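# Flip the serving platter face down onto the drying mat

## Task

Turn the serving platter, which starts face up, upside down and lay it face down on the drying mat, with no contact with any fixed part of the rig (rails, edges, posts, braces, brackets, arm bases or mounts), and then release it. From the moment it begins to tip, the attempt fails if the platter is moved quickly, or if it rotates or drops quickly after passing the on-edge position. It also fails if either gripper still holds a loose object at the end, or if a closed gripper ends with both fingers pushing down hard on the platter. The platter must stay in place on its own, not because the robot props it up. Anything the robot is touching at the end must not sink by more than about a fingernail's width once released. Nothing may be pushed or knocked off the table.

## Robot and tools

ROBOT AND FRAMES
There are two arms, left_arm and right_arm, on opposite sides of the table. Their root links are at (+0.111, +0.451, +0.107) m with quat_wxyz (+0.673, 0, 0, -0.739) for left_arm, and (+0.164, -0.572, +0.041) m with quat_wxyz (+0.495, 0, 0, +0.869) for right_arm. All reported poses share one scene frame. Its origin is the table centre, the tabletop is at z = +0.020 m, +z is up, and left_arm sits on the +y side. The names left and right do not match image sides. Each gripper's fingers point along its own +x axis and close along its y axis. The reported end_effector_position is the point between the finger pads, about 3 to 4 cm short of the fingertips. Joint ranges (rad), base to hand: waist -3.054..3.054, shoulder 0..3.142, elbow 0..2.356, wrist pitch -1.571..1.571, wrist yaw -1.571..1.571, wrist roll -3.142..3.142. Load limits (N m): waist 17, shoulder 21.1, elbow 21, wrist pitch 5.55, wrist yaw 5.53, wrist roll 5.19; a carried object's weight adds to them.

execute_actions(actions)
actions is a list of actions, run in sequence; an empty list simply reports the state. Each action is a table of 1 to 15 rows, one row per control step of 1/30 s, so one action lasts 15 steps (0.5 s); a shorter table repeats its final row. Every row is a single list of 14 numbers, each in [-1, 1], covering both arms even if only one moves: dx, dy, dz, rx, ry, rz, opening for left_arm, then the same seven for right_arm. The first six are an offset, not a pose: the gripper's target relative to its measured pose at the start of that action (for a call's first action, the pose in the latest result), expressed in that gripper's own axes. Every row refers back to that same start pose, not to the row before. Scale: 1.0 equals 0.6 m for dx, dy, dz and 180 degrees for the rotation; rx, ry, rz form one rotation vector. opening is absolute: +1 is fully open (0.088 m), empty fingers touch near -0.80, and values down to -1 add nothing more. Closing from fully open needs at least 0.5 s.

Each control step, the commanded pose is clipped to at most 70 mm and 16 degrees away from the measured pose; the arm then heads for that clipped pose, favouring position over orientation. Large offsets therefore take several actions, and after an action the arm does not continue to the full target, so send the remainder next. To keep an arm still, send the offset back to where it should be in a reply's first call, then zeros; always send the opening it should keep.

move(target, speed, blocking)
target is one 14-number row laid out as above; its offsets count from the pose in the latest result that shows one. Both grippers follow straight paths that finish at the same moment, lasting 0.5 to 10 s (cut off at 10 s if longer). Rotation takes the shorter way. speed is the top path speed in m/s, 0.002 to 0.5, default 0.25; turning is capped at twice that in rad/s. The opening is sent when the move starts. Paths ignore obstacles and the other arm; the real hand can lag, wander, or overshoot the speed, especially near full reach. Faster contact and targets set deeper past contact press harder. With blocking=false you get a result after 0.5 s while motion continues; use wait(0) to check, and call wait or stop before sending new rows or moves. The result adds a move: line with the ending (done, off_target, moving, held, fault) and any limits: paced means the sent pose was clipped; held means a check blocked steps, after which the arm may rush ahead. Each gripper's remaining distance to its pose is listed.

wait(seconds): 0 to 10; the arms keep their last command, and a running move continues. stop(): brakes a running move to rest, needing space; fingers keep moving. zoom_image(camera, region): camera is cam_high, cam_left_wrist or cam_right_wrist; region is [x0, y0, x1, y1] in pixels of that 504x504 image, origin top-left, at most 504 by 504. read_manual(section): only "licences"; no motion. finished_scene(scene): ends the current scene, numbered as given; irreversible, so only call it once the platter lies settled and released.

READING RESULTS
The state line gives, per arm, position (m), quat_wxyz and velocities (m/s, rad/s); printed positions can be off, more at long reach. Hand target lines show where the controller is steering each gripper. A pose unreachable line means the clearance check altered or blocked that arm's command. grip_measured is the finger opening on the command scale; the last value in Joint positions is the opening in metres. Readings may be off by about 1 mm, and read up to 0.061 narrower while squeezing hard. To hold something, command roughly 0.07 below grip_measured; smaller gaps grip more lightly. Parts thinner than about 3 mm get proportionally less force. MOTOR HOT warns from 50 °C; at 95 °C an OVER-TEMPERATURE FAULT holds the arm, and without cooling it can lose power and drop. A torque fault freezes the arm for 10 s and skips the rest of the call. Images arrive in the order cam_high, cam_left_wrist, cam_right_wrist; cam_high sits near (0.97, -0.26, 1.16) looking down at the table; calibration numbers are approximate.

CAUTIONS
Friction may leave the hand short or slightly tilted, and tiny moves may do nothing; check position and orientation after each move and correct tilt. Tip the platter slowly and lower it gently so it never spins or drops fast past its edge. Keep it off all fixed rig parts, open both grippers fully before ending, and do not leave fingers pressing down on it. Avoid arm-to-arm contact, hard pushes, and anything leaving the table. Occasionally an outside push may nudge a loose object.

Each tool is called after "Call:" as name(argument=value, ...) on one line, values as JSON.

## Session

Call:
execute_actions(actions=[])

Scene clock: 0.00 s.
left_arm: end_effector_position=(-0.1317, +0.3754, +0.2382) grip_measured=+0.988 end_effector_quat_wxyz=(-0.408, +0.625, -0.461, -0.479) end_effector_velocity=(+0.002, -0.000, -0.001) end_effector_angular_velocity=(-0.006, -0.012, +0.004) | right_arm: end_effector_position=(-0.0429, -0.5239, +0.3258) grip_measured=+1.000 end_effector_quat_wxyz=(-0.029, -0.186, +0.068, +0.980) end_effector_velocity=(+0.000, -0.003, +0.003) end_effector_angular_velocity=(-0.007, +0.016, +0.014)
Joint positions: left_arm=[-1.296  1.565  1.237 -1.324 -0.205  1.507  0.087] | right_arm=[ 0.304  0.629  0.858 -0.745 -0.751 -0.215  0.088]
Joint velocities: left_arm=[-0.002  0.002 -0.002 -0.007 -0.007 -0.007 -0.   ] | right_arm=[-0.002 -0.007 -0.002  0.007 -0.022  0.007  0.   ]
Heat: left arm: hottest shoulder 24 °C (+0.0 °C/min); right arm: hottest shoulder 24 °C (+0.0 °C/min).
Hand target (left_arm): -0.132, +0.375, +0.238; -0.408, +0.625, -0.461, -0.479
Hand target (right_arm): -0.043, -0.524, +0.326; -0.029, -0.186, +0.068, +0.980
camera_calibration (this result's frames):
cam_left_wrist: T_world_to_cam=[[0.976717, 0.213299, 0.0229598, 0.057821], [0.17239, -0.84405, 0.5078, 0.25505], [0.127693, -0.492019, -0.861169, 0.476792], [0, 0, 0, 1]] pos_world=[-0.161326, 0.437532, 0.279756]
cam_right_wrist: T_world_to_cam=[[-0.0359282, 0.994459, -0.0987978, 0.560995], [0.666199, -0.0498569, -0.744105, 0.274583], [-0.744908, -0.0925534, -0.660717, 0.211622], [0, 0, 0, 1]] pos_world=[-0.00513253, -0.52461, 0.399566]

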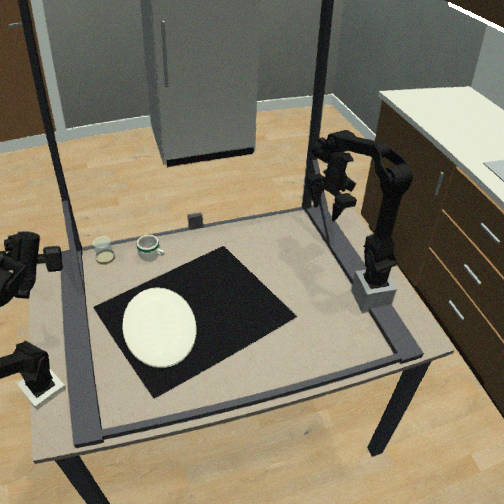

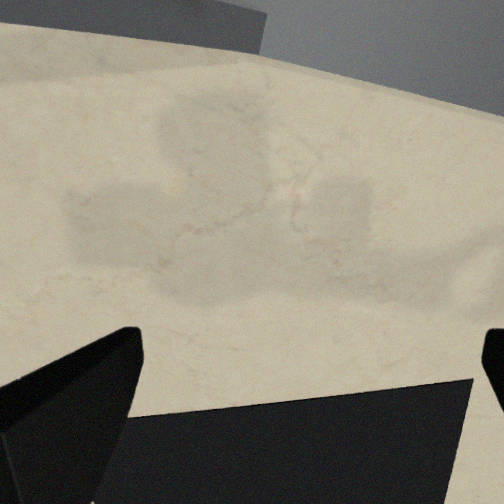

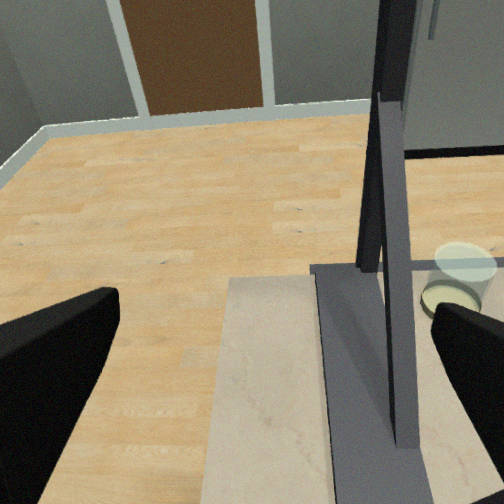

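Call:
move(target=[0.377,-0.22,-0.79,-0.329,0.032,0.168,-0.2,-0.03,-0.326,-0.008,0.168,-0.07,-0.575,0.6], speed=0.3)

Scene clock: 5.53 s.
left_arm: end_effector_position=(+0.1233, -0.0827, +0.1227) grip_measured=-0.198 end_effector_quat_wxyz=(+0.103, +0.626, -0.324, -0.701) end_effector_velocity=(+0.002, +0.002, -0.004) end_effector_angular_velocity=(+0.025, -0.012, +0.016) | right_arm: end_effector_position=(-0.0296, -0.3320, +0.2989) grip_measured=+0.603 end_effector_quat_wxyz=(+0.788, -0.079, +0.117, +0.600) end_effector_velocity=(+0.001, -0.000, +0.000) end_effector_angular_velocity=(-0.010, +0.012, -0.014)
Joint positions: left_arm=[ 0.185  2.269  1.571 -0.295  0.246  1.92   0.029] | right_arm=[ 0.626  1.382  1.135 -0.865  1.254  1.109  0.069]
Joint velocities: left_arm=[-0.002  0.007  0.007 -0.022 -0.022 -0.007  0.   ] | right_arm=[-0.002  0.012  0.022 -0.051 -0.007  0.051 -0.   ]
Heat: left arm: hottest shoulder 24 °C (+0.0 °C/min); right arm: hottest shoulder 23 °C (-10.8 °C/min).
Hand target (left_arm): +0.124, -0.086, +0.123; +0.105, +0.626, -0.324, -0.702
Hand target (right_arm): -0.031, -0.330, +0.301; +0.789, -0.075, +0.118, +0.598
Off the commanded pose (left_arm): 0.006 m, 1 deg.
Off the commanded pose (right_arm): 0.003 m, 1 deg.
move: done
camera_calibration (this result's frames):
cam_left_wrist: T_world_to_cam=[[0.270959, 0.733355, -0.623515, 0.11846], [0.957083, -0.136056, 0.255892, -0.124171], [0.102827, -0.666092, -0.738748, 0.0930237], [0, 0, 0, 1]] pos_world=[0.0771784, -0.0418054, 0.174357]
cam_right_wrist: T_world_to_cam=[[0.96313, -0.26737, 0.0298883, -0.059895], [-0.135713, -0.578761, -0.804125, 0.0738194], [0.232297, 0.770421, -0.593708, 0.516938], [0, 0, 0, 1]] pos_world=[-0.0523783, -0.37155, 0.36806]

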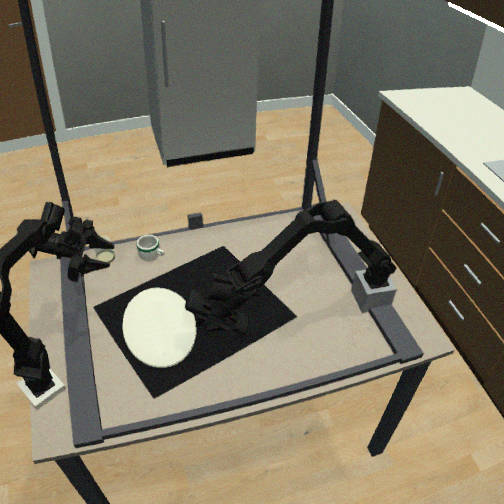

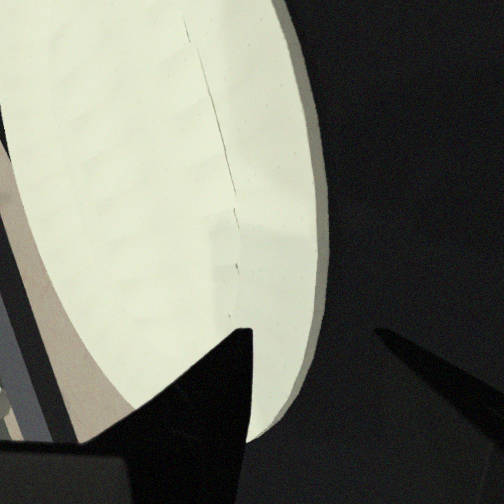

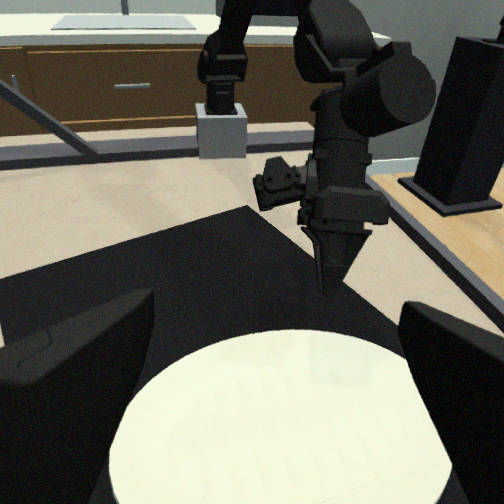

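Call:
move(target=[0.075,0.012,0,0,0,0,-0.2,0,0,0,0,0,0,0.6], speed=0.08)

Scene clock: 6.87 s.
left_arm: end_effector_position=(+0.1138, -0.1101, +0.0914) grip_measured=-0.198 end_effector_quat_wxyz=(+0.101, +0.626, -0.324, -0.702) end_effector_velocity=(-0.000, +0.001, -0.002) end_effector_angular_velocity=(+0.009, -0.002, +0.008) | right_arm: end_effector_position=(-0.0298, -0.3319, +0.2990) grip_measured=+0.603 end_effector_quat_wxyz=(+0.788, -0.078, +0.117, +0.600) end_effector_velocity=(+0.001, -0.000, -0.001) end_effector_angular_velocity=(-0.011, -0.011, +0.003)
Joint positions: left_arm=[ 0.16   2.42   1.707 -0.278  0.233  1.9    0.029] | right_arm=[ 0.626  1.384  1.136 -0.867  1.255  1.113  0.069]
Joint velocities: left_arm=[-0.002  0.002  0.002 -0.007 -0.007 -0.007 -0.   ] | right_arm=[-0.002 -0.002 -0.002 -0.007 -0.007 -0.007 -0.   ]
Heat: left arm: hottest shoulder 25 °C (+8.7 °C/min); right arm: hottest shoulder 23 °C (-8.7 °C/min).
Hand target (left_arm): +0.113, -0.113, +0.090; +0.102, +0.626, -0.324, -0.701
Hand target (right_arm): -0.030, -0.332, +0.299; +0.788, -0.079, +0.117, +0.600
Off the commanded pose (left_arm): 0.003 m, 0 deg.
Off the commanded pose (right_arm): 0.000 m, 0 deg.
move: done
camera_calibration (this result's frames):
cam_left_wrist: T_world_to_cam=[[0.272226, 0.734517, -0.621593, 0.121434], [0.956786, -0.137988, 0.255967, -0.111034], [0.10224, -0.664412, -0.74034, 0.0529736], [0, 0, 0, 1]] pos_world=[0.0677623, -0.0693204, 0.143122]
cam_right_wrist: T_world_to_cam=[[0.962876, -0.268471, 0.0281508, -0.0595419], [-0.137687, -0.578145, -0.804233, 0.0741459], [0.232189, 0.770501, -0.593647, 0.516993], [0, 0, 0, 1]] pos_world=[-0.0524996, -0.371462, 0.368218]

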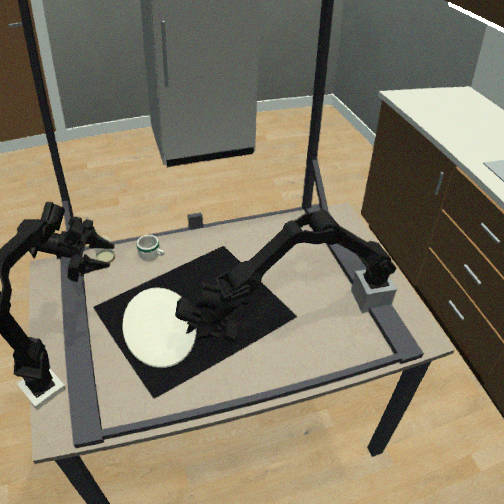

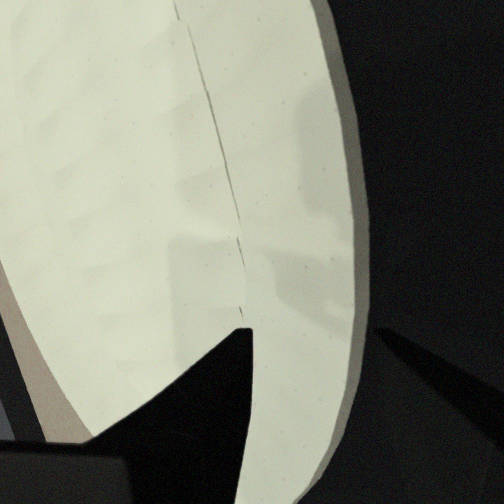

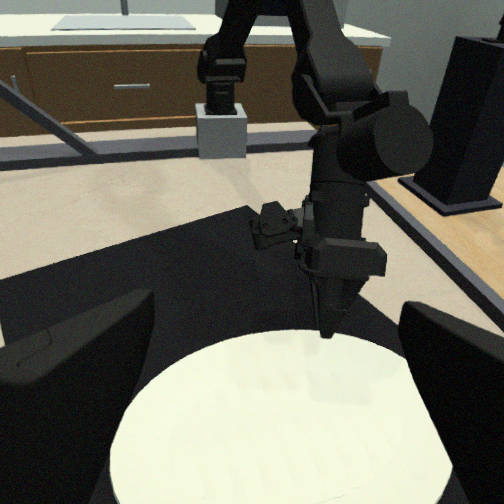

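Call:
move(target=[0,-0.04,0,0,0,0,-0.2,0,0,0,0,0,0,0.6], speed=0.06)

Scene clock: 7.77 s.
left_arm: end_effector_position=(+0.1181, -0.0948, +0.0750) grip_measured=-0.198 end_effector_quat_wxyz=(+0.101, +0.626, -0.324, -0.702) end_effector_velocity=(+0.002, +0.001, +0.004) end_effector_angular_velocity=(-0.015, -0.003, +0.012) | right_arm: end_effector_position=(-0.0298, -0.3319, +0.2990) grip_measured=+0.603 end_effector_quat_wxyz=(+0.788, -0.078, +0.117, +0.600) end_effector_velocity=(-0.000, +0.000, -0.001) end_effector_angular_velocity=(-0.005, +0.003, +0.003)
Joint positions: left_arm=[ 0.172  2.401  1.598 -0.19   0.241  1.911  0.029] | right_arm=[ 0.626  1.384  1.136 -0.867  1.255  1.113  0.069]
Joint velocities: left_arm=[ 0.002 -0.017 -0.022  0.022 -0.007 -0.007 -0.   ] | right_arm=[-0.002 -0.002 -0.002  0.007 -0.007 -0.007 -0.   ]
Heat: left arm: hottest shoulder 25 °C (+7.7 °C/min); right arm: hottest shoulder 23 °C (-7.7 °C/min).
Hand target (left_arm): +0.120, -0.092, +0.077; +0.101, +0.627, -0.324, -0.702
Hand target (right_arm): -0.030, -0.332, +0.299; +0.788, -0.078, +0.117, +0.600
Off the commanded pose (left_arm): 0.005 m, 0 deg.
Off the commanded pose (right_arm): 0.000 m, 0 deg.
move: done
camera_calibration (this result's frames):
cam_left_wrist: T_world_to_cam=[[0.272125, 0.7346, -0.62154, 0.098838], [0.956981, -0.139024, 0.254676, -0.108816], [0.100676, -0.664105, -0.74083, 0.0507989], [0, 0, 0, 1]] pos_world=[0.0721242, -0.0539986, 0.126778]
cam_right_wrist: T_world_to_cam=[[0.962876, -0.268471, 0.0281508, -0.0595419], [-0.137687, -0.578145, -0.804233, 0.0741459], [0.232189, 0.770501, -0.593647, 0.516993], [0, 0, 0, 1]] pos_world=[-0.0524996, -0.371462, 0.368218]

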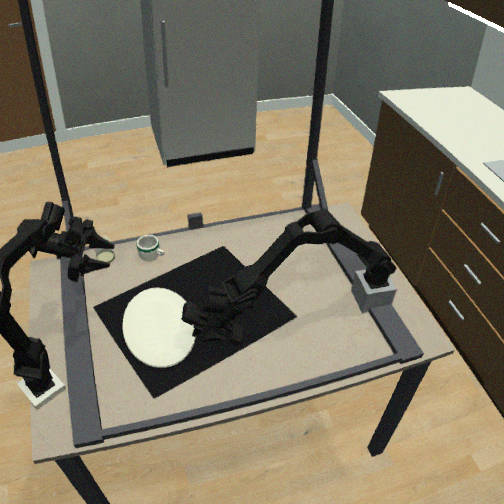

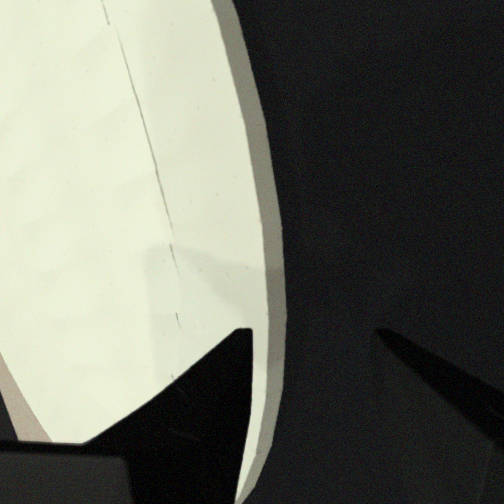

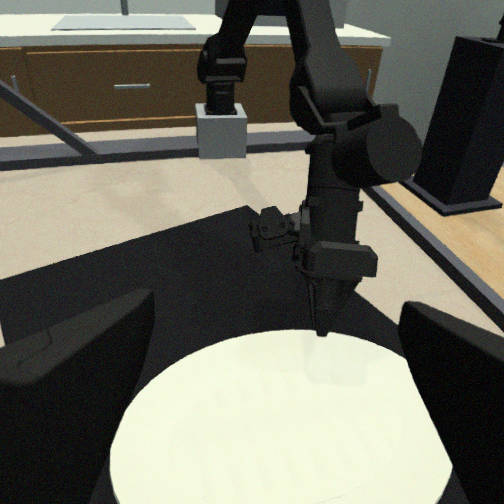

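Call:
move(target=[0.035,0.014,0,0,0,0,-0.2,0,0,0,0,0,0,0.6], speed=0.04)

Scene clock: 8.97 s.
left_arm: end_effector_position=(+0.1148, -0.1128, +0.0720) grip_measured=-0.198 end_effector_quat_wxyz=(+0.106, +0.627, -0.328, -0.699) end_effector_velocity=(-0.000, +0.002, -0.006) end_effector_angular_velocity=(+0.009, -0.001, +0.008) | right_arm: end_effector_position=(-0.0298, -0.3319, +0.2990) grip_measured=+0.603 end_effector_quat_wxyz=(+0.788, -0.078, +0.117, +0.600) end_effector_velocity=(+0.003, -0.000, +0.002) end_effector_angular_velocity=(+0.003, -0.012, -0.004)
Joint positions: left_arm=[ 0.162  2.462  1.692 -0.208  0.232  1.901  0.029] | right_arm=[ 0.626  1.384  1.136 -0.867  1.255  1.113  0.069]
Joint velocities: left_arm=[-0.002  0.007 -0.007  0.007 -0.007 -0.007 -0.   ] | right_arm=[-0.002 -0.007 -0.002 -0.007  0.007 -0.007  0.   ]
Heat: left arm: hottest shoulder 25 °C (+6.7 °C/min); right arm: hottest shoulder 23 °C (-6.7 °C/min).
Hand target (left_arm): +0.112, -0.113, +0.063; +0.101, +0.626, -0.324, -0.702
Hand target (right_arm): -0.030, -0.332, +0.299; +0.788, -0.078, +0.117, +0.600
Off the commanded pose (left_arm): 0.010 m, 1 deg.
Off the commanded pose (right_arm): 0.000 m, 0 deg.
move: off_target (left_arm)
camera_calibration (this result's frames):
cam_left_wrist: T_world_to_cam=[[0.272401, 0.726498, -0.630871, 0.110755], [0.956507, -0.133344, 0.25945, -0.107002], [0.104367, -0.674107, -0.731224, 0.0347062], [0, 0, 0, 1]] pos_world=[0.0685559, -0.0713357, 0.123012]
cam_right_wrist: T_world_to_cam=[[0.962876, -0.268471, 0.0281508, -0.0595419], [-0.137687, -0.578145, -0.804233, 0.0741459], [0.232189, 0.770501, -0.593647, 0.516993], [0, 0, 0, 1]] pos_world=[-0.0524996, -0.371462, 0.368218]

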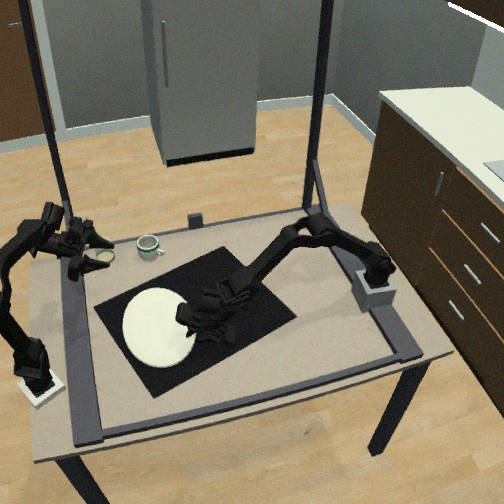

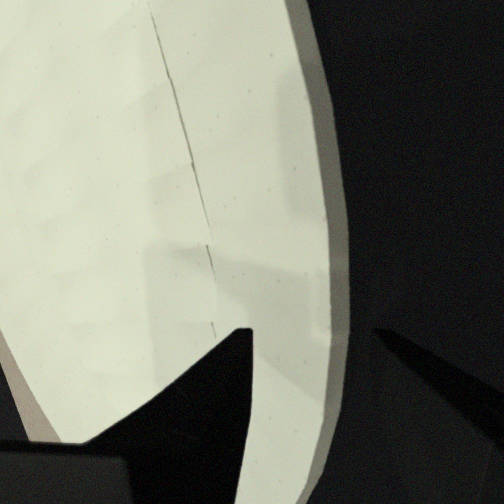

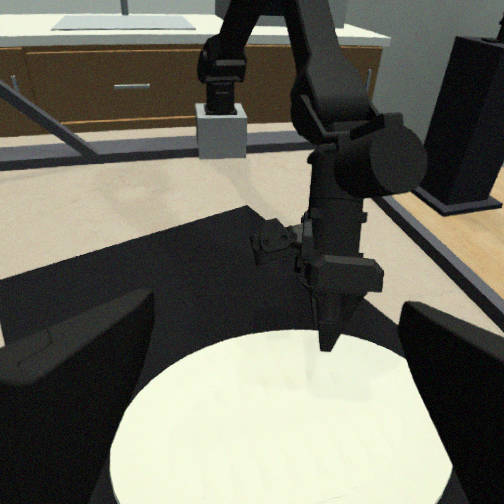

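Call:
move(target=[0.015,-0.024,0,0,0,0,-0.2,0,0,0,0,0,0,0.6], speed=0.04)

Call:
move(target=[0.03,0,0,0,0,0,-0.2,0,0,0,0,0,0,0.6], speed=0.04)

Scene clock: 9.90 s.
left_arm: end_effector_position=(+0.1154, -0.1116, +0.0694) grip_measured=-0.198 end_effector_quat_wxyz=(+0.112, +0.623, -0.335, -0.698) end_effector_velocity=(+0.003, -0.001, +0.002) end_effector_angular_velocity=(-0.015, -0.003, +0.012) | right_arm: end_effector_position=(-0.0298, -0.3319, +0.2990) grip_measured=+0.603 end_effector_quat_wxyz=(+0.788, -0.078, +0.117, +0.600) end_effector_velocity=(-0.000, +0.000, -0.001) end_effector_angular_velocity=(-0.005, +0.003, +0.003)
Joint positions: left_arm=[ 0.165  2.457  1.66  -0.161  0.242  1.901  0.029] | right_arm=[ 0.626  1.384  1.136 -0.867  1.255  1.113  0.069]
Joint velocities: left_arm=[ 0.002 -0.007 -0.012  0.022 -0.007 -0.007 -0.   ] | right_arm=[-0.002 -0.002 -0.002  0.007 -0.007 -0.007 -0.   ]
Heat: left arm: hottest shoulder 26 °C (+12.1 °C/min); right arm: hottest shoulder 24 °C (+0.0 °C/min).
Hand target (left_arm): +0.117, -0.107, +0.056; +0.106, +0.627, -0.328, -0.699
Hand target (right_arm): -0.030, -0.332, +0.299; +0.788, -0.078, +0.117, +0.600
Off the commanded pose (left_arm): 0.014 m, 1 deg.
Off the commanded pose (right_arm): 0.000 m, 0 deg.
move: off_target (left_arm)
camera_calibration (this result's frames):
cam_left_wrist: T_world_to_cam=[[0.269337, 0.713732, -0.646563, 0.108136], [0.958029, -0.13013, 0.255435, -0.106303], [0.0981749, -0.688224, -0.718825, 0.0317915], [0, 0, 0, 1]] pos_world=[0.0695954, -0.0691333, 0.119922]
cam_right_wrist: T_world_to_cam=[[0.962876, -0.268471, 0.0281508, -0.0595419], [-0.137687, -0.578145, -0.804233, 0.0741459], [0.232189, 0.770501, -0.593647, 0.516993], [0, 0, 0, 1]] pos_world=[-0.0524996, -0.371462, 0.368218]

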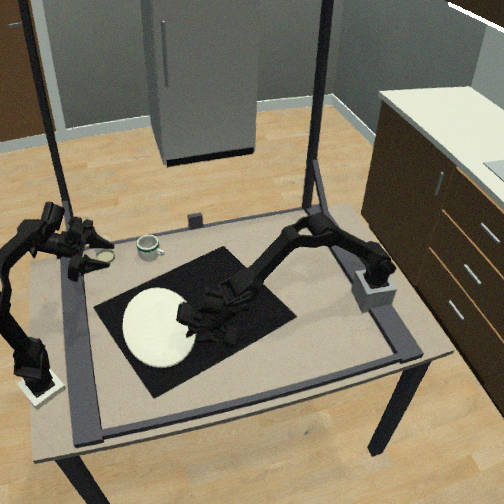

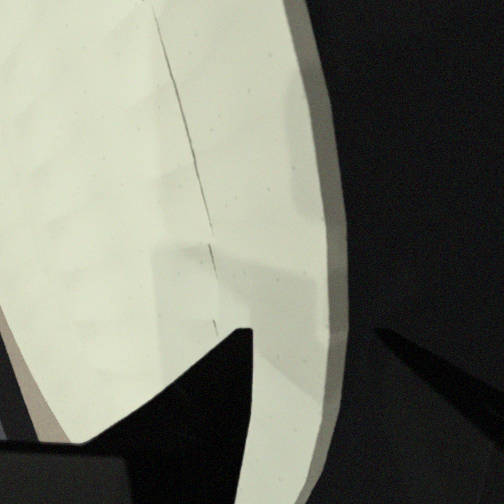

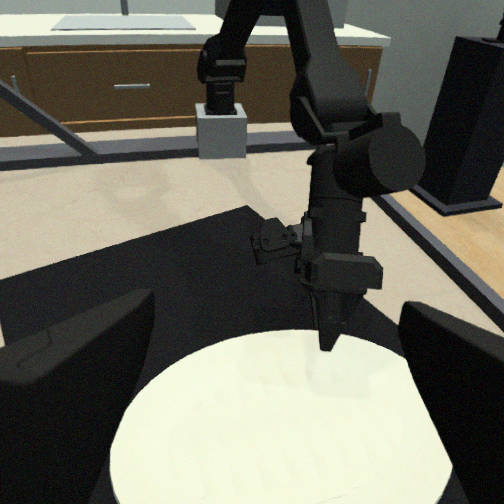

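Scene clock: 10.60 s.
left_arm: end_effector_position=(+0.1154, -0.1132, +0.0689) grip_measured=-0.198 end_effector_quat_wxyz=(+0.111, +0.623, -0.329, -0.701) end_effector_velocity=(-0.003, +0.003, -0.004) end_effector_angular_velocity=(+0.023, +0.012, -0.001) | right_arm: end_effector_position=(-0.0298, -0.3319, +0.2990) grip_measured=+0.603 end_effector_quat_wxyz=(+0.788, -0.078, +0.117, +0.600) end_effector_velocity=(+0.001, -0.000, -0.001) end_effector_angular_velocity=(-0.015, -0.024, +0.007)
Joint positions: left_arm=[ 0.165  2.467  1.683 -0.185  0.243  1.894  0.029] | right_arm=[ 0.626  1.384  1.136 -0.867  1.255  1.113  0.069]
Joint velocities: left_arm=[-0.002  0.007  0.007 -0.022  0.007 -0.007 -0.   ] | right_arm=[-0.002 -0.002 -0.002 -0.007 -0.007 -0.022 -0.   ]
Heat: left arm: hottest shoulder 26 °C (+11.3 °C/min); right arm: hottest shoulder 24 °C (+0.0 °C/min).
Hand target (left_arm): +0.112, -0.121, +0.055; +0.112, +0.623, -0.335, -0.698
Hand target (right_arm): -0.030, -0.332, +0.299; +0.788, -0.078, +0.117, +0.600
Off the commanded pose (left_arm): 0.017 m, 1 deg.
Off the commanded pose (right_arm): 0.000 m, 0 deg.
move: off_target (left_arm)
camera_calibration (this result's frames):
cam_left_wrist: T_world_to_cam=[[0.263041, 0.722273, -0.639634, 0.110136], [0.959825, -0.12877, 0.249308, -0.10601], [0.0977026, -0.679515, -0.727127, 0.0319998], [0, 0, 0, 1]] pos_world=[0.0696545, -0.0714545, 0.120143]
cam_right_wrist: T_world_to_cam=[[0.962876, -0.268471, 0.0281508, -0.0595419], [-0.137687, -0.578145, -0.804233, 0.0741459], [0.232189, 0.770501, -0.593647, 0.516993], [0, 0, 0, 1]] pos_world=[-0.0524996, -0.371462, 0.368218]

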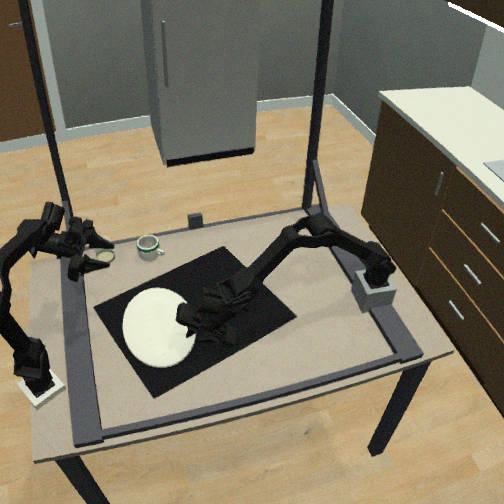

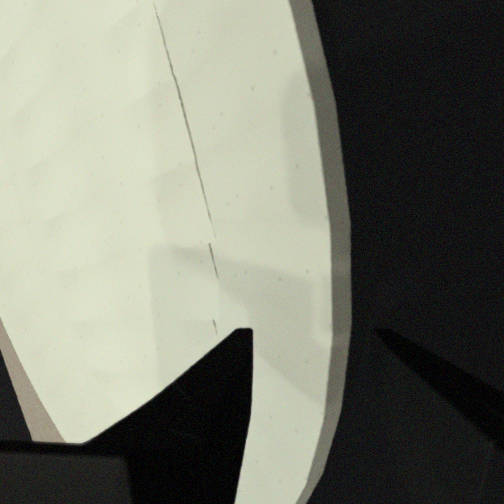

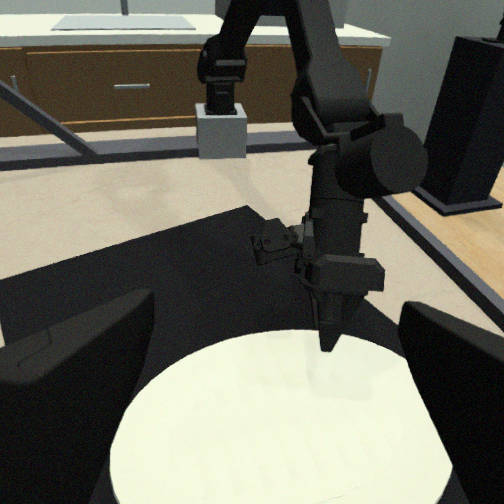

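Call:
move(target=[0,0,0,0,0,0,-1,0,0,0,0,0,0,0.6])

Scene clock: 11.43 s.
left_arm: end_effector_position=(+0.1158, -0.1173, +0.0746) grip_measured=-0.491 end_effector_quat_wxyz=(+0.118, +0.619, -0.338, -0.699) end_effector_velocity=(+0.002, +0.001, -0.001) end_effector_angular_velocity=(+0.013, -0.004, +0.028) | right_arm: end_effector_position=(-0.0298, -0.3319, +0.2990) grip_measured=+0.603 end_effector_quat_wxyz=(+0.788, -0.078, +0.117, +0.600) end_effector_velocity=(+0.001, -0.000, -0.001) end_effector_angular_velocity=(-0.011, -0.011, +0.003)
Joint positions: left_arm=[ 0.168  2.463  1.687 -0.171  0.251  1.894  0.015] | right_arm=[ 0.626  1.384  1.136 -0.867  1.255  1.113  0.069]
Joint velocities: left_arm=[-0.002 -0.002 -0.002 -0.007 -0.022 -0.022 -0.   ] | right_arm=[-0.002 -0.002 -0.002 -0.007 -0.007 -0.007  0.   ]
Heat: left arm: hottest shoulder 26 °C (+10.5 °C/min); right arm: hottest shoulder 24 °C (+0.0 °C/min).
Hand target (left_arm): +0.115, -0.113, +0.069; +0.111, +0.622, -0.330, -0.701
Hand target (right_arm): -0.030, -0.332, +0.299; +0.788, -0.078, +0.117, +0.600
Off the commanded pose (left_arm): 0.007 m, 1 deg.
Off the commanded pose (right_arm): 0.000 m, 0 deg.
move: done
camera_calibration (this result's frames):
cam_left_wrist: T_world_to_cam=[[0.261531, 0.706796, -0.657298, 0.116391], [0.960744, -0.125306, 0.247526, -0.107963], [0.0925877, -0.696231, -0.711822, 0.030815], [0, 0, 0, 1]] pos_world=[0.0704317, -0.0743388, 0.125162]
cam_right_wrist: T_world_to_cam=[[0.962876, -0.268471, 0.0281508, -0.0595419], [-0.137687, -0.578145, -0.804233, 0.0741459], [0.232189, 0.770501, -0.593647, 0.516993], [0, 0, 0, 1]] pos_world=[-0.0524996, -0.371462, 0.368218]

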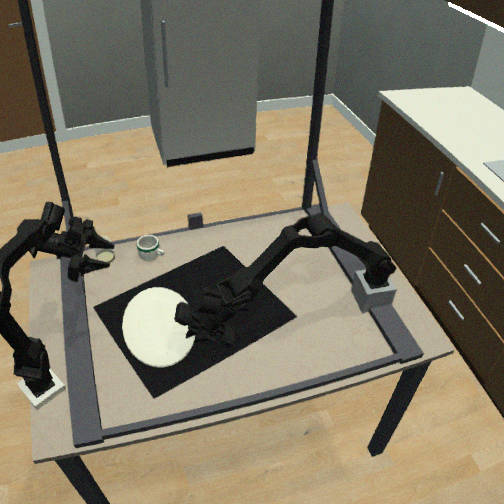

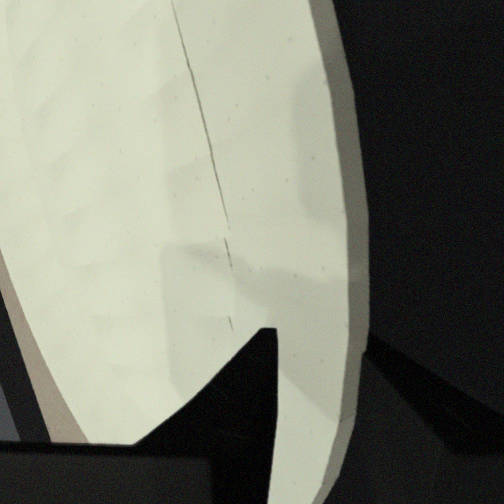

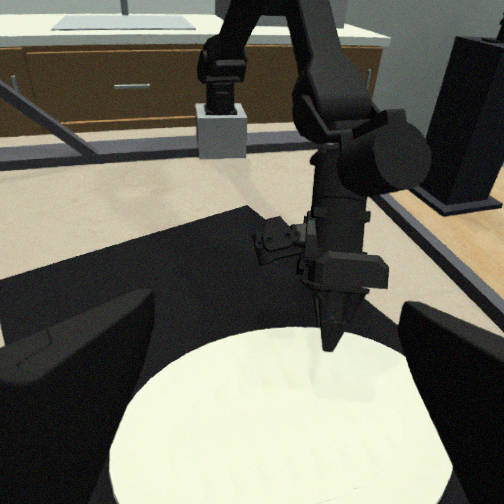

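Call:
move(target=[-0.09,0.02,0,0,0,0,-1,0,0,0,0,0,0,0.6], speed=0.04)

Scene clock: 13.23 s.
left_arm: end_effector_position=(+0.1125, -0.1022, +0.1214) grip_measured=-0.626 end_effector_quat_wxyz=(+0.119, +0.612, -0.348, -0.700) end_effector_velocity=(-0.001, +0.004, -0.005) end_effector_angular_velocity=(+0.020, -0.012, +0.011) | right_arm: end_effector_position=(-0.0298, -0.3319, +0.2990) grip_measured=+0.603 end_effector_quat_wxyz=(+0.788, -0.078, +0.117, +0.600) end_effector_velocity=(+0.002, -0.001, -0.001) end_effector_angular_velocity=(-0.018, -0.033, +0.007)
Joint positions: left_arm=[ 0.169  2.317  1.616 -0.232  0.27   1.901  0.008] | right_arm=[ 0.626  1.384  1.136 -0.867  1.255  1.113  0.069]
Joint velocities: left_arm=[-0.007 -0.002 -0.012 -0.007 -0.022 -0.007 -0.   ] | right_arm=[-0.002 -0.002  0.002 -0.022 -0.007 -0.022 -0.   ]
Heat: left arm: hottest shoulder 27 °C (+13.6 °C/min); right arm: hottest shoulder 24 °C (+0.0 °C/min).
Hand target (left_arm): +0.123, -0.095, +0.124; +0.118, +0.619, -0.338, -0.699
Hand target (right_arm): -0.030, -0.332, +0.299; +0.788, -0.078, +0.117, +0.600
Off the commanded pose (left_arm): 0.014 m, 1 deg.
Off the commanded pose (right_arm): 0.000 m, 0 deg.
move: off_target (left_arm)
camera_calibration (this result's frames):
cam_left_wrist: T_world_to_cam=[[0.26545, 0.692058, -0.671261, 0.137078], [0.961276, -0.136503, 0.239405, -0.11467], [0.0740527, -0.708817, -0.701494, 0.0744827], [0, 0, 0, 1]] pos_world=[0.0683267, -0.057724, 0.171717]
cam_right_wrist: T_world_to_cam=[[0.962876, -0.268471, 0.0281508, -0.0595419], [-0.137687, -0.578145, -0.804233, 0.0741459], [0.232189, 0.770501, -0.593647, 0.516993], [0, 0, 0, 1]] pos_world=[-0.0524996, -0.371462, 0.368218]

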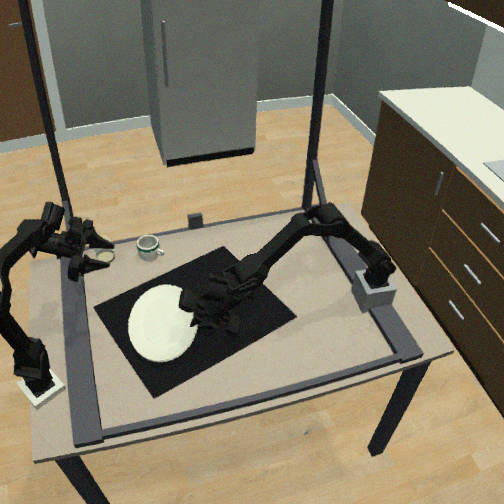

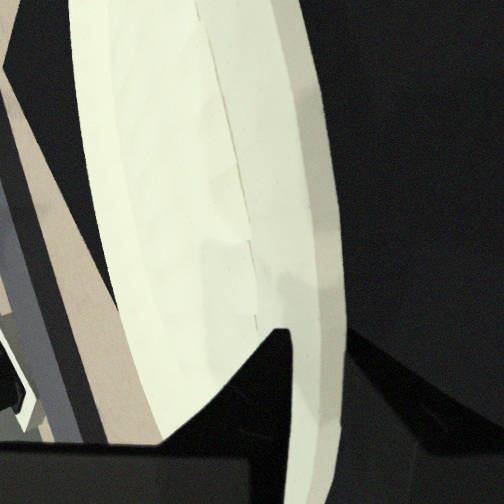

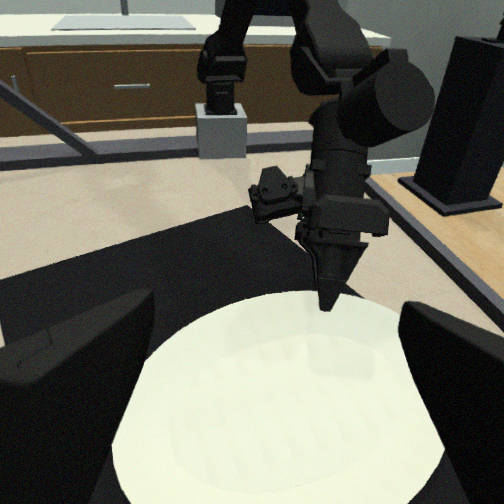

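Call:
move(target=[-0.237,-0.197,0.17,0,0,0,-1,0,0,0,0,0,0,0.6], speed=0.05)

Scene clock: 18.53 s.
left_arm: end_effector_position=(+0.0833, +0.0985, +0.1533) grip_measured=-0.670 end_effector_quat_wxyz=(+0.125, +0.616, -0.340, -0.700) end_effector_velocity=(-0.002, +0.003, -0.001) end_effector_angular_velocity=(+0.009, -0.001, +0.003) | right_arm: end_effector_position=(-0.0298, -0.3319, +0.2990) grip_measured=+0.603 end_effector_quat_wxyz=(+0.788, -0.078, +0.117, +0.600) end_effector_velocity=(+0.003, +0.000, -0.003) end_effector_angular_velocity=(-0.015, -0.015, -0.006)
Joint positions: left_arm=[ 0.109  1.571  0.69  -0.04   0.221  1.835  0.006] | right_arm=[ 0.626  1.384  1.136 -0.867  1.255  1.113  0.069]
Joint velocities: left_arm=[-0.007 -0.007 -0.007 -0.007 -0.007 -0.007 -0.   ] | right_arm=[-0.007  0.002 -0.002 -0.022 -0.007  0.007  0.   ]
Heat: left arm: hottest shoulder 28 °C (+12.9 °C/min); right arm: hottest shoulder 24 °C (+0.0 °C/min).
Hand target (left_arm): +0.079, +0.103, +0.156; +0.119, +0.612, -0.348, -0.700
Hand target (right_arm): -0.030, -0.332, +0.299; +0.788, -0.078, +0.117, +0.600
Off the commanded pose (left_arm): 0.008 m, 1 deg.
Off the commanded pose (right_arm): 0.000 m, 0 deg.
move: done
camera_calibration (this result's frames):
cam_left_wrist: T_world_to_cam=[[0.251691, 0.699953, -0.66837, 0.0272091], [0.963706, -0.117743, 0.2396, -0.0689191], [0.0890132, -0.704417, -0.704183, 0.240018], [0, 0, 0, 1]] pos_world=[0.0382046, 0.141913, 0.203715]
cam_right_wrist: T_world_to_cam=[[0.962876, -0.268471, 0.0281508, -0.0595419], [-0.137687, -0.578145, -0.804233, 0.0741459], [0.232189, 0.770501, -0.593647, 0.516993], [0, 0, 0, 1]] pos_world=[-0.0524996, -0.371462, 0.368218]

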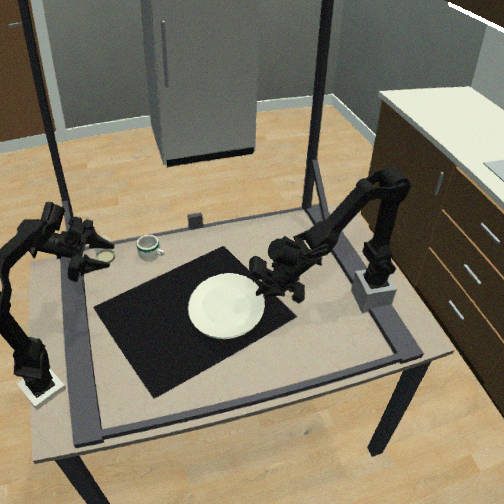

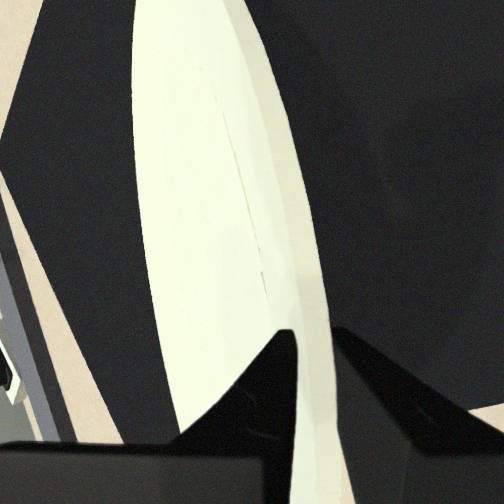

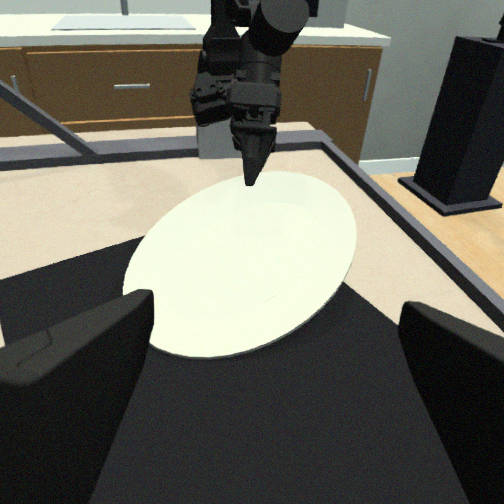

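Call:
move(target=[-0.145,0.005,0.04,0,0,-0.19,-1,0,0,0,0,0,0,0.6], speed=0.045)

Scene clock: 25.67 s.
left_arm: end_effector_position=(+0.0780, +0.1499, +0.2239) grip_measured=-0.625 end_effector_quat_wxyz=(-0.068, +0.686, -0.151, -0.708) end_effector_velocity=(-0.001, +0.005, +0.003) end_effector_angular_velocity=(+0.022, -0.008, +0.001) | right_arm: end_effector_position=(-0.0298, -0.3319, +0.2990) grip_measured=+0.603 end_effector_quat_wxyz=(+0.788, -0.078, +0.117, +0.600) end_effector_velocity=(+0.003, -0.001, -0.002) end_effector_angular_velocity=(-0.013, -0.011, -0.001)
Joint positions: left_arm=[ 0.004  1.601  1.225 -1.08   0.038  1.79   0.008] | right_arm=[ 0.626  1.384  1.136 -0.867  1.255  1.113  0.069]
Joint velocities: left_arm=[-0.007 -0.002  0.012 -0.037 -0.007 -0.007 -0.   ] | right_arm=[-0.002 -0.002 -0.002 -0.022 -0.007  0.007 -0.   ]
Heat: left arm: hottest shoulder 28 °C (+9.4 °C/min); right arm: hottest shoulder 24 °C (+0.0 °C/min).
Hand target (left_arm): +0.078, +0.156, +0.223; -0.086, +0.689, -0.144, -0.705
Hand target (right_arm): -0.030, -0.332, +0.299; +0.788, -0.078, +0.117, +0.600
Off the commanded pose (left_arm): 0.006 m, 2 deg.
Off the commanded pose (right_arm): 0.000 m, 0 deg.
move: done
camera_calibration (this result's frames):
cam_left_wrist: T_world_to_cam=[[0.31944, 0.932091, -0.170776, -0.111706], [0.916585, -0.258189, 0.305304, -0.0647079], [0.240478, -0.254057, -0.936817, 0.299139], [0, 0, 0, 1]] pos_world=[0.0230572, 0.163412, 0.280918]
cam_right_wrist: T_world_to_cam=[[0.962876, -0.268471, 0.0281508, -0.0595419], [-0.137687, -0.578145, -0.804233, 0.0741459], [0.232189, 0.770501, -0.593647, 0.516993], [0, 0, 0, 1]] pos_world=[-0.0524996, -0.371462, 0.368218]

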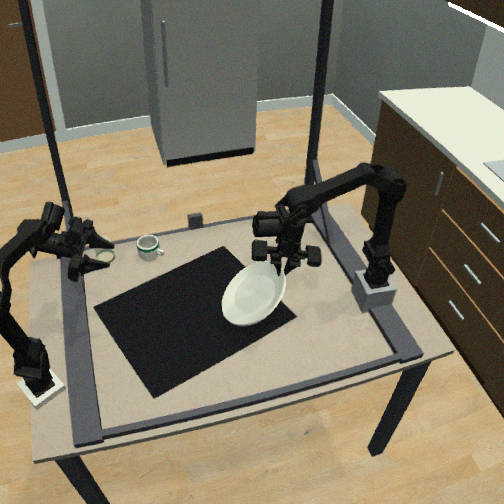

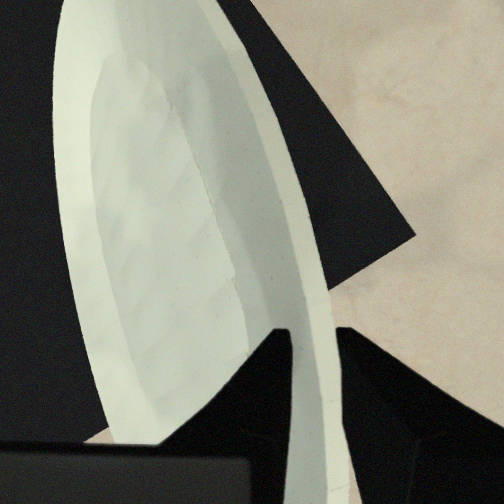

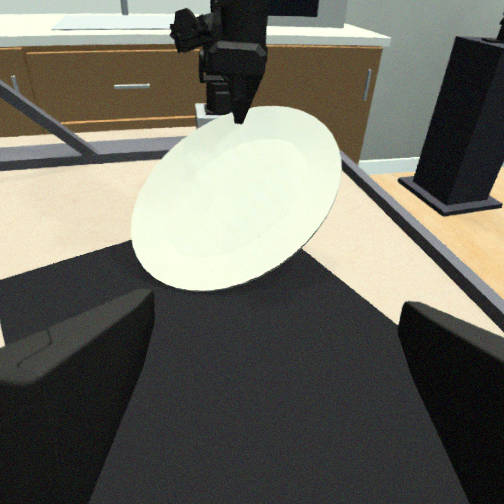

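Call:
move(target=[0.16,-0.03,0,0,0,0.16,-1,0,0,0,0,0,0,0.6], speed=0.04)

Scene clock: 32.83 s.
left_arm: end_effector_position=(+0.0937, +0.1641, +0.1194) grip_measured=-0.588 end_effector_quat_wxyz=(+0.114, +0.649, -0.286, -0.696) end_effector_velocity=(+0.003, +0.005, -0.005) end_effector_angular_velocity=(+0.011, -0.022, +0.003) | right_arm: end_effector_position=(-0.0298, -0.3319, +0.2990) grip_measured=+0.603 end_effector_quat_wxyz=(+0.788, -0.078, +0.117, +0.600) end_effector_velocity=(+0.001, +0.000, -0.003) end_effector_angular_velocity=(-0.023, -0.006, +0.004)
Joint positions: left_arm=[ 0.106  1.436  0.458 -0.031  0.139  1.796  0.01 ] | right_arm=[ 0.626  1.384  1.136 -0.867  1.255  1.113  0.069]
Joint velocities: left_arm=[-0.002  0.002 -0.017  0.007 -0.022  0.007 -0.   ] | right_arm=[-0.007 -0.002 -0.002 -0.007 -0.022 -0.007  0.   ]
Heat: left arm: hottest shoulder 27 °C (+5.5 °C/min); right arm: hottest shoulder 24 °C (+0.0 °C/min).
Hand target (left_arm): +0.079, +0.156, +0.126; +0.110, +0.627, -0.317, -0.703
Hand target (right_arm): -0.030, -0.332, +0.299; +0.788, -0.078, +0.117, +0.600
Off the commanded pose (left_arm): 0.018 m, 4 deg.
Off the commanded pose (right_arm): 0.000 m, 0 deg.
move: off_target (left_arm)
camera_calibration (this result's frames):
cam_left_wrist: T_world_to_cam=[[0.223615, 0.777834, -0.587342, -0.0637659], [0.959419, -0.0694512, 0.273297, -0.0746203], [0.171788, -0.62462, -0.7618, 0.247414], [0, 0, 0, 1]] pos_world=[0.0433483, 0.198957, 0.171421]
cam_right_wrist: T_world_to_cam=[[0.962876, -0.268471, 0.0281508, -0.0595419], [-0.137687, -0.578145, -0.804233, 0.0741459], [0.232189, 0.770501, -0.593647, 0.516993], [0, 0, 0, 1]] pos_world=[-0.0524996, -0.371462, 0.368218]

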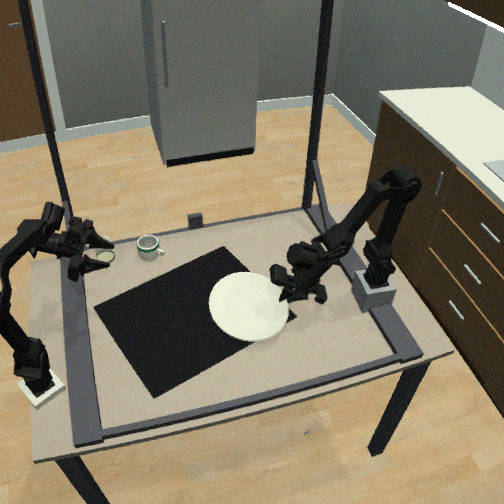

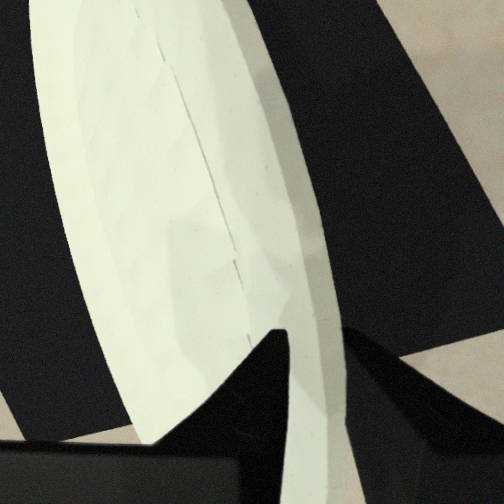

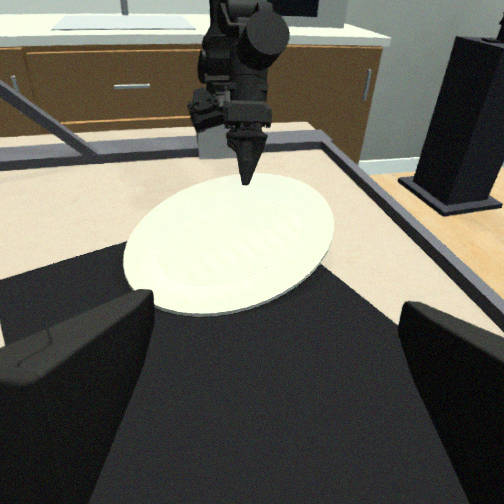

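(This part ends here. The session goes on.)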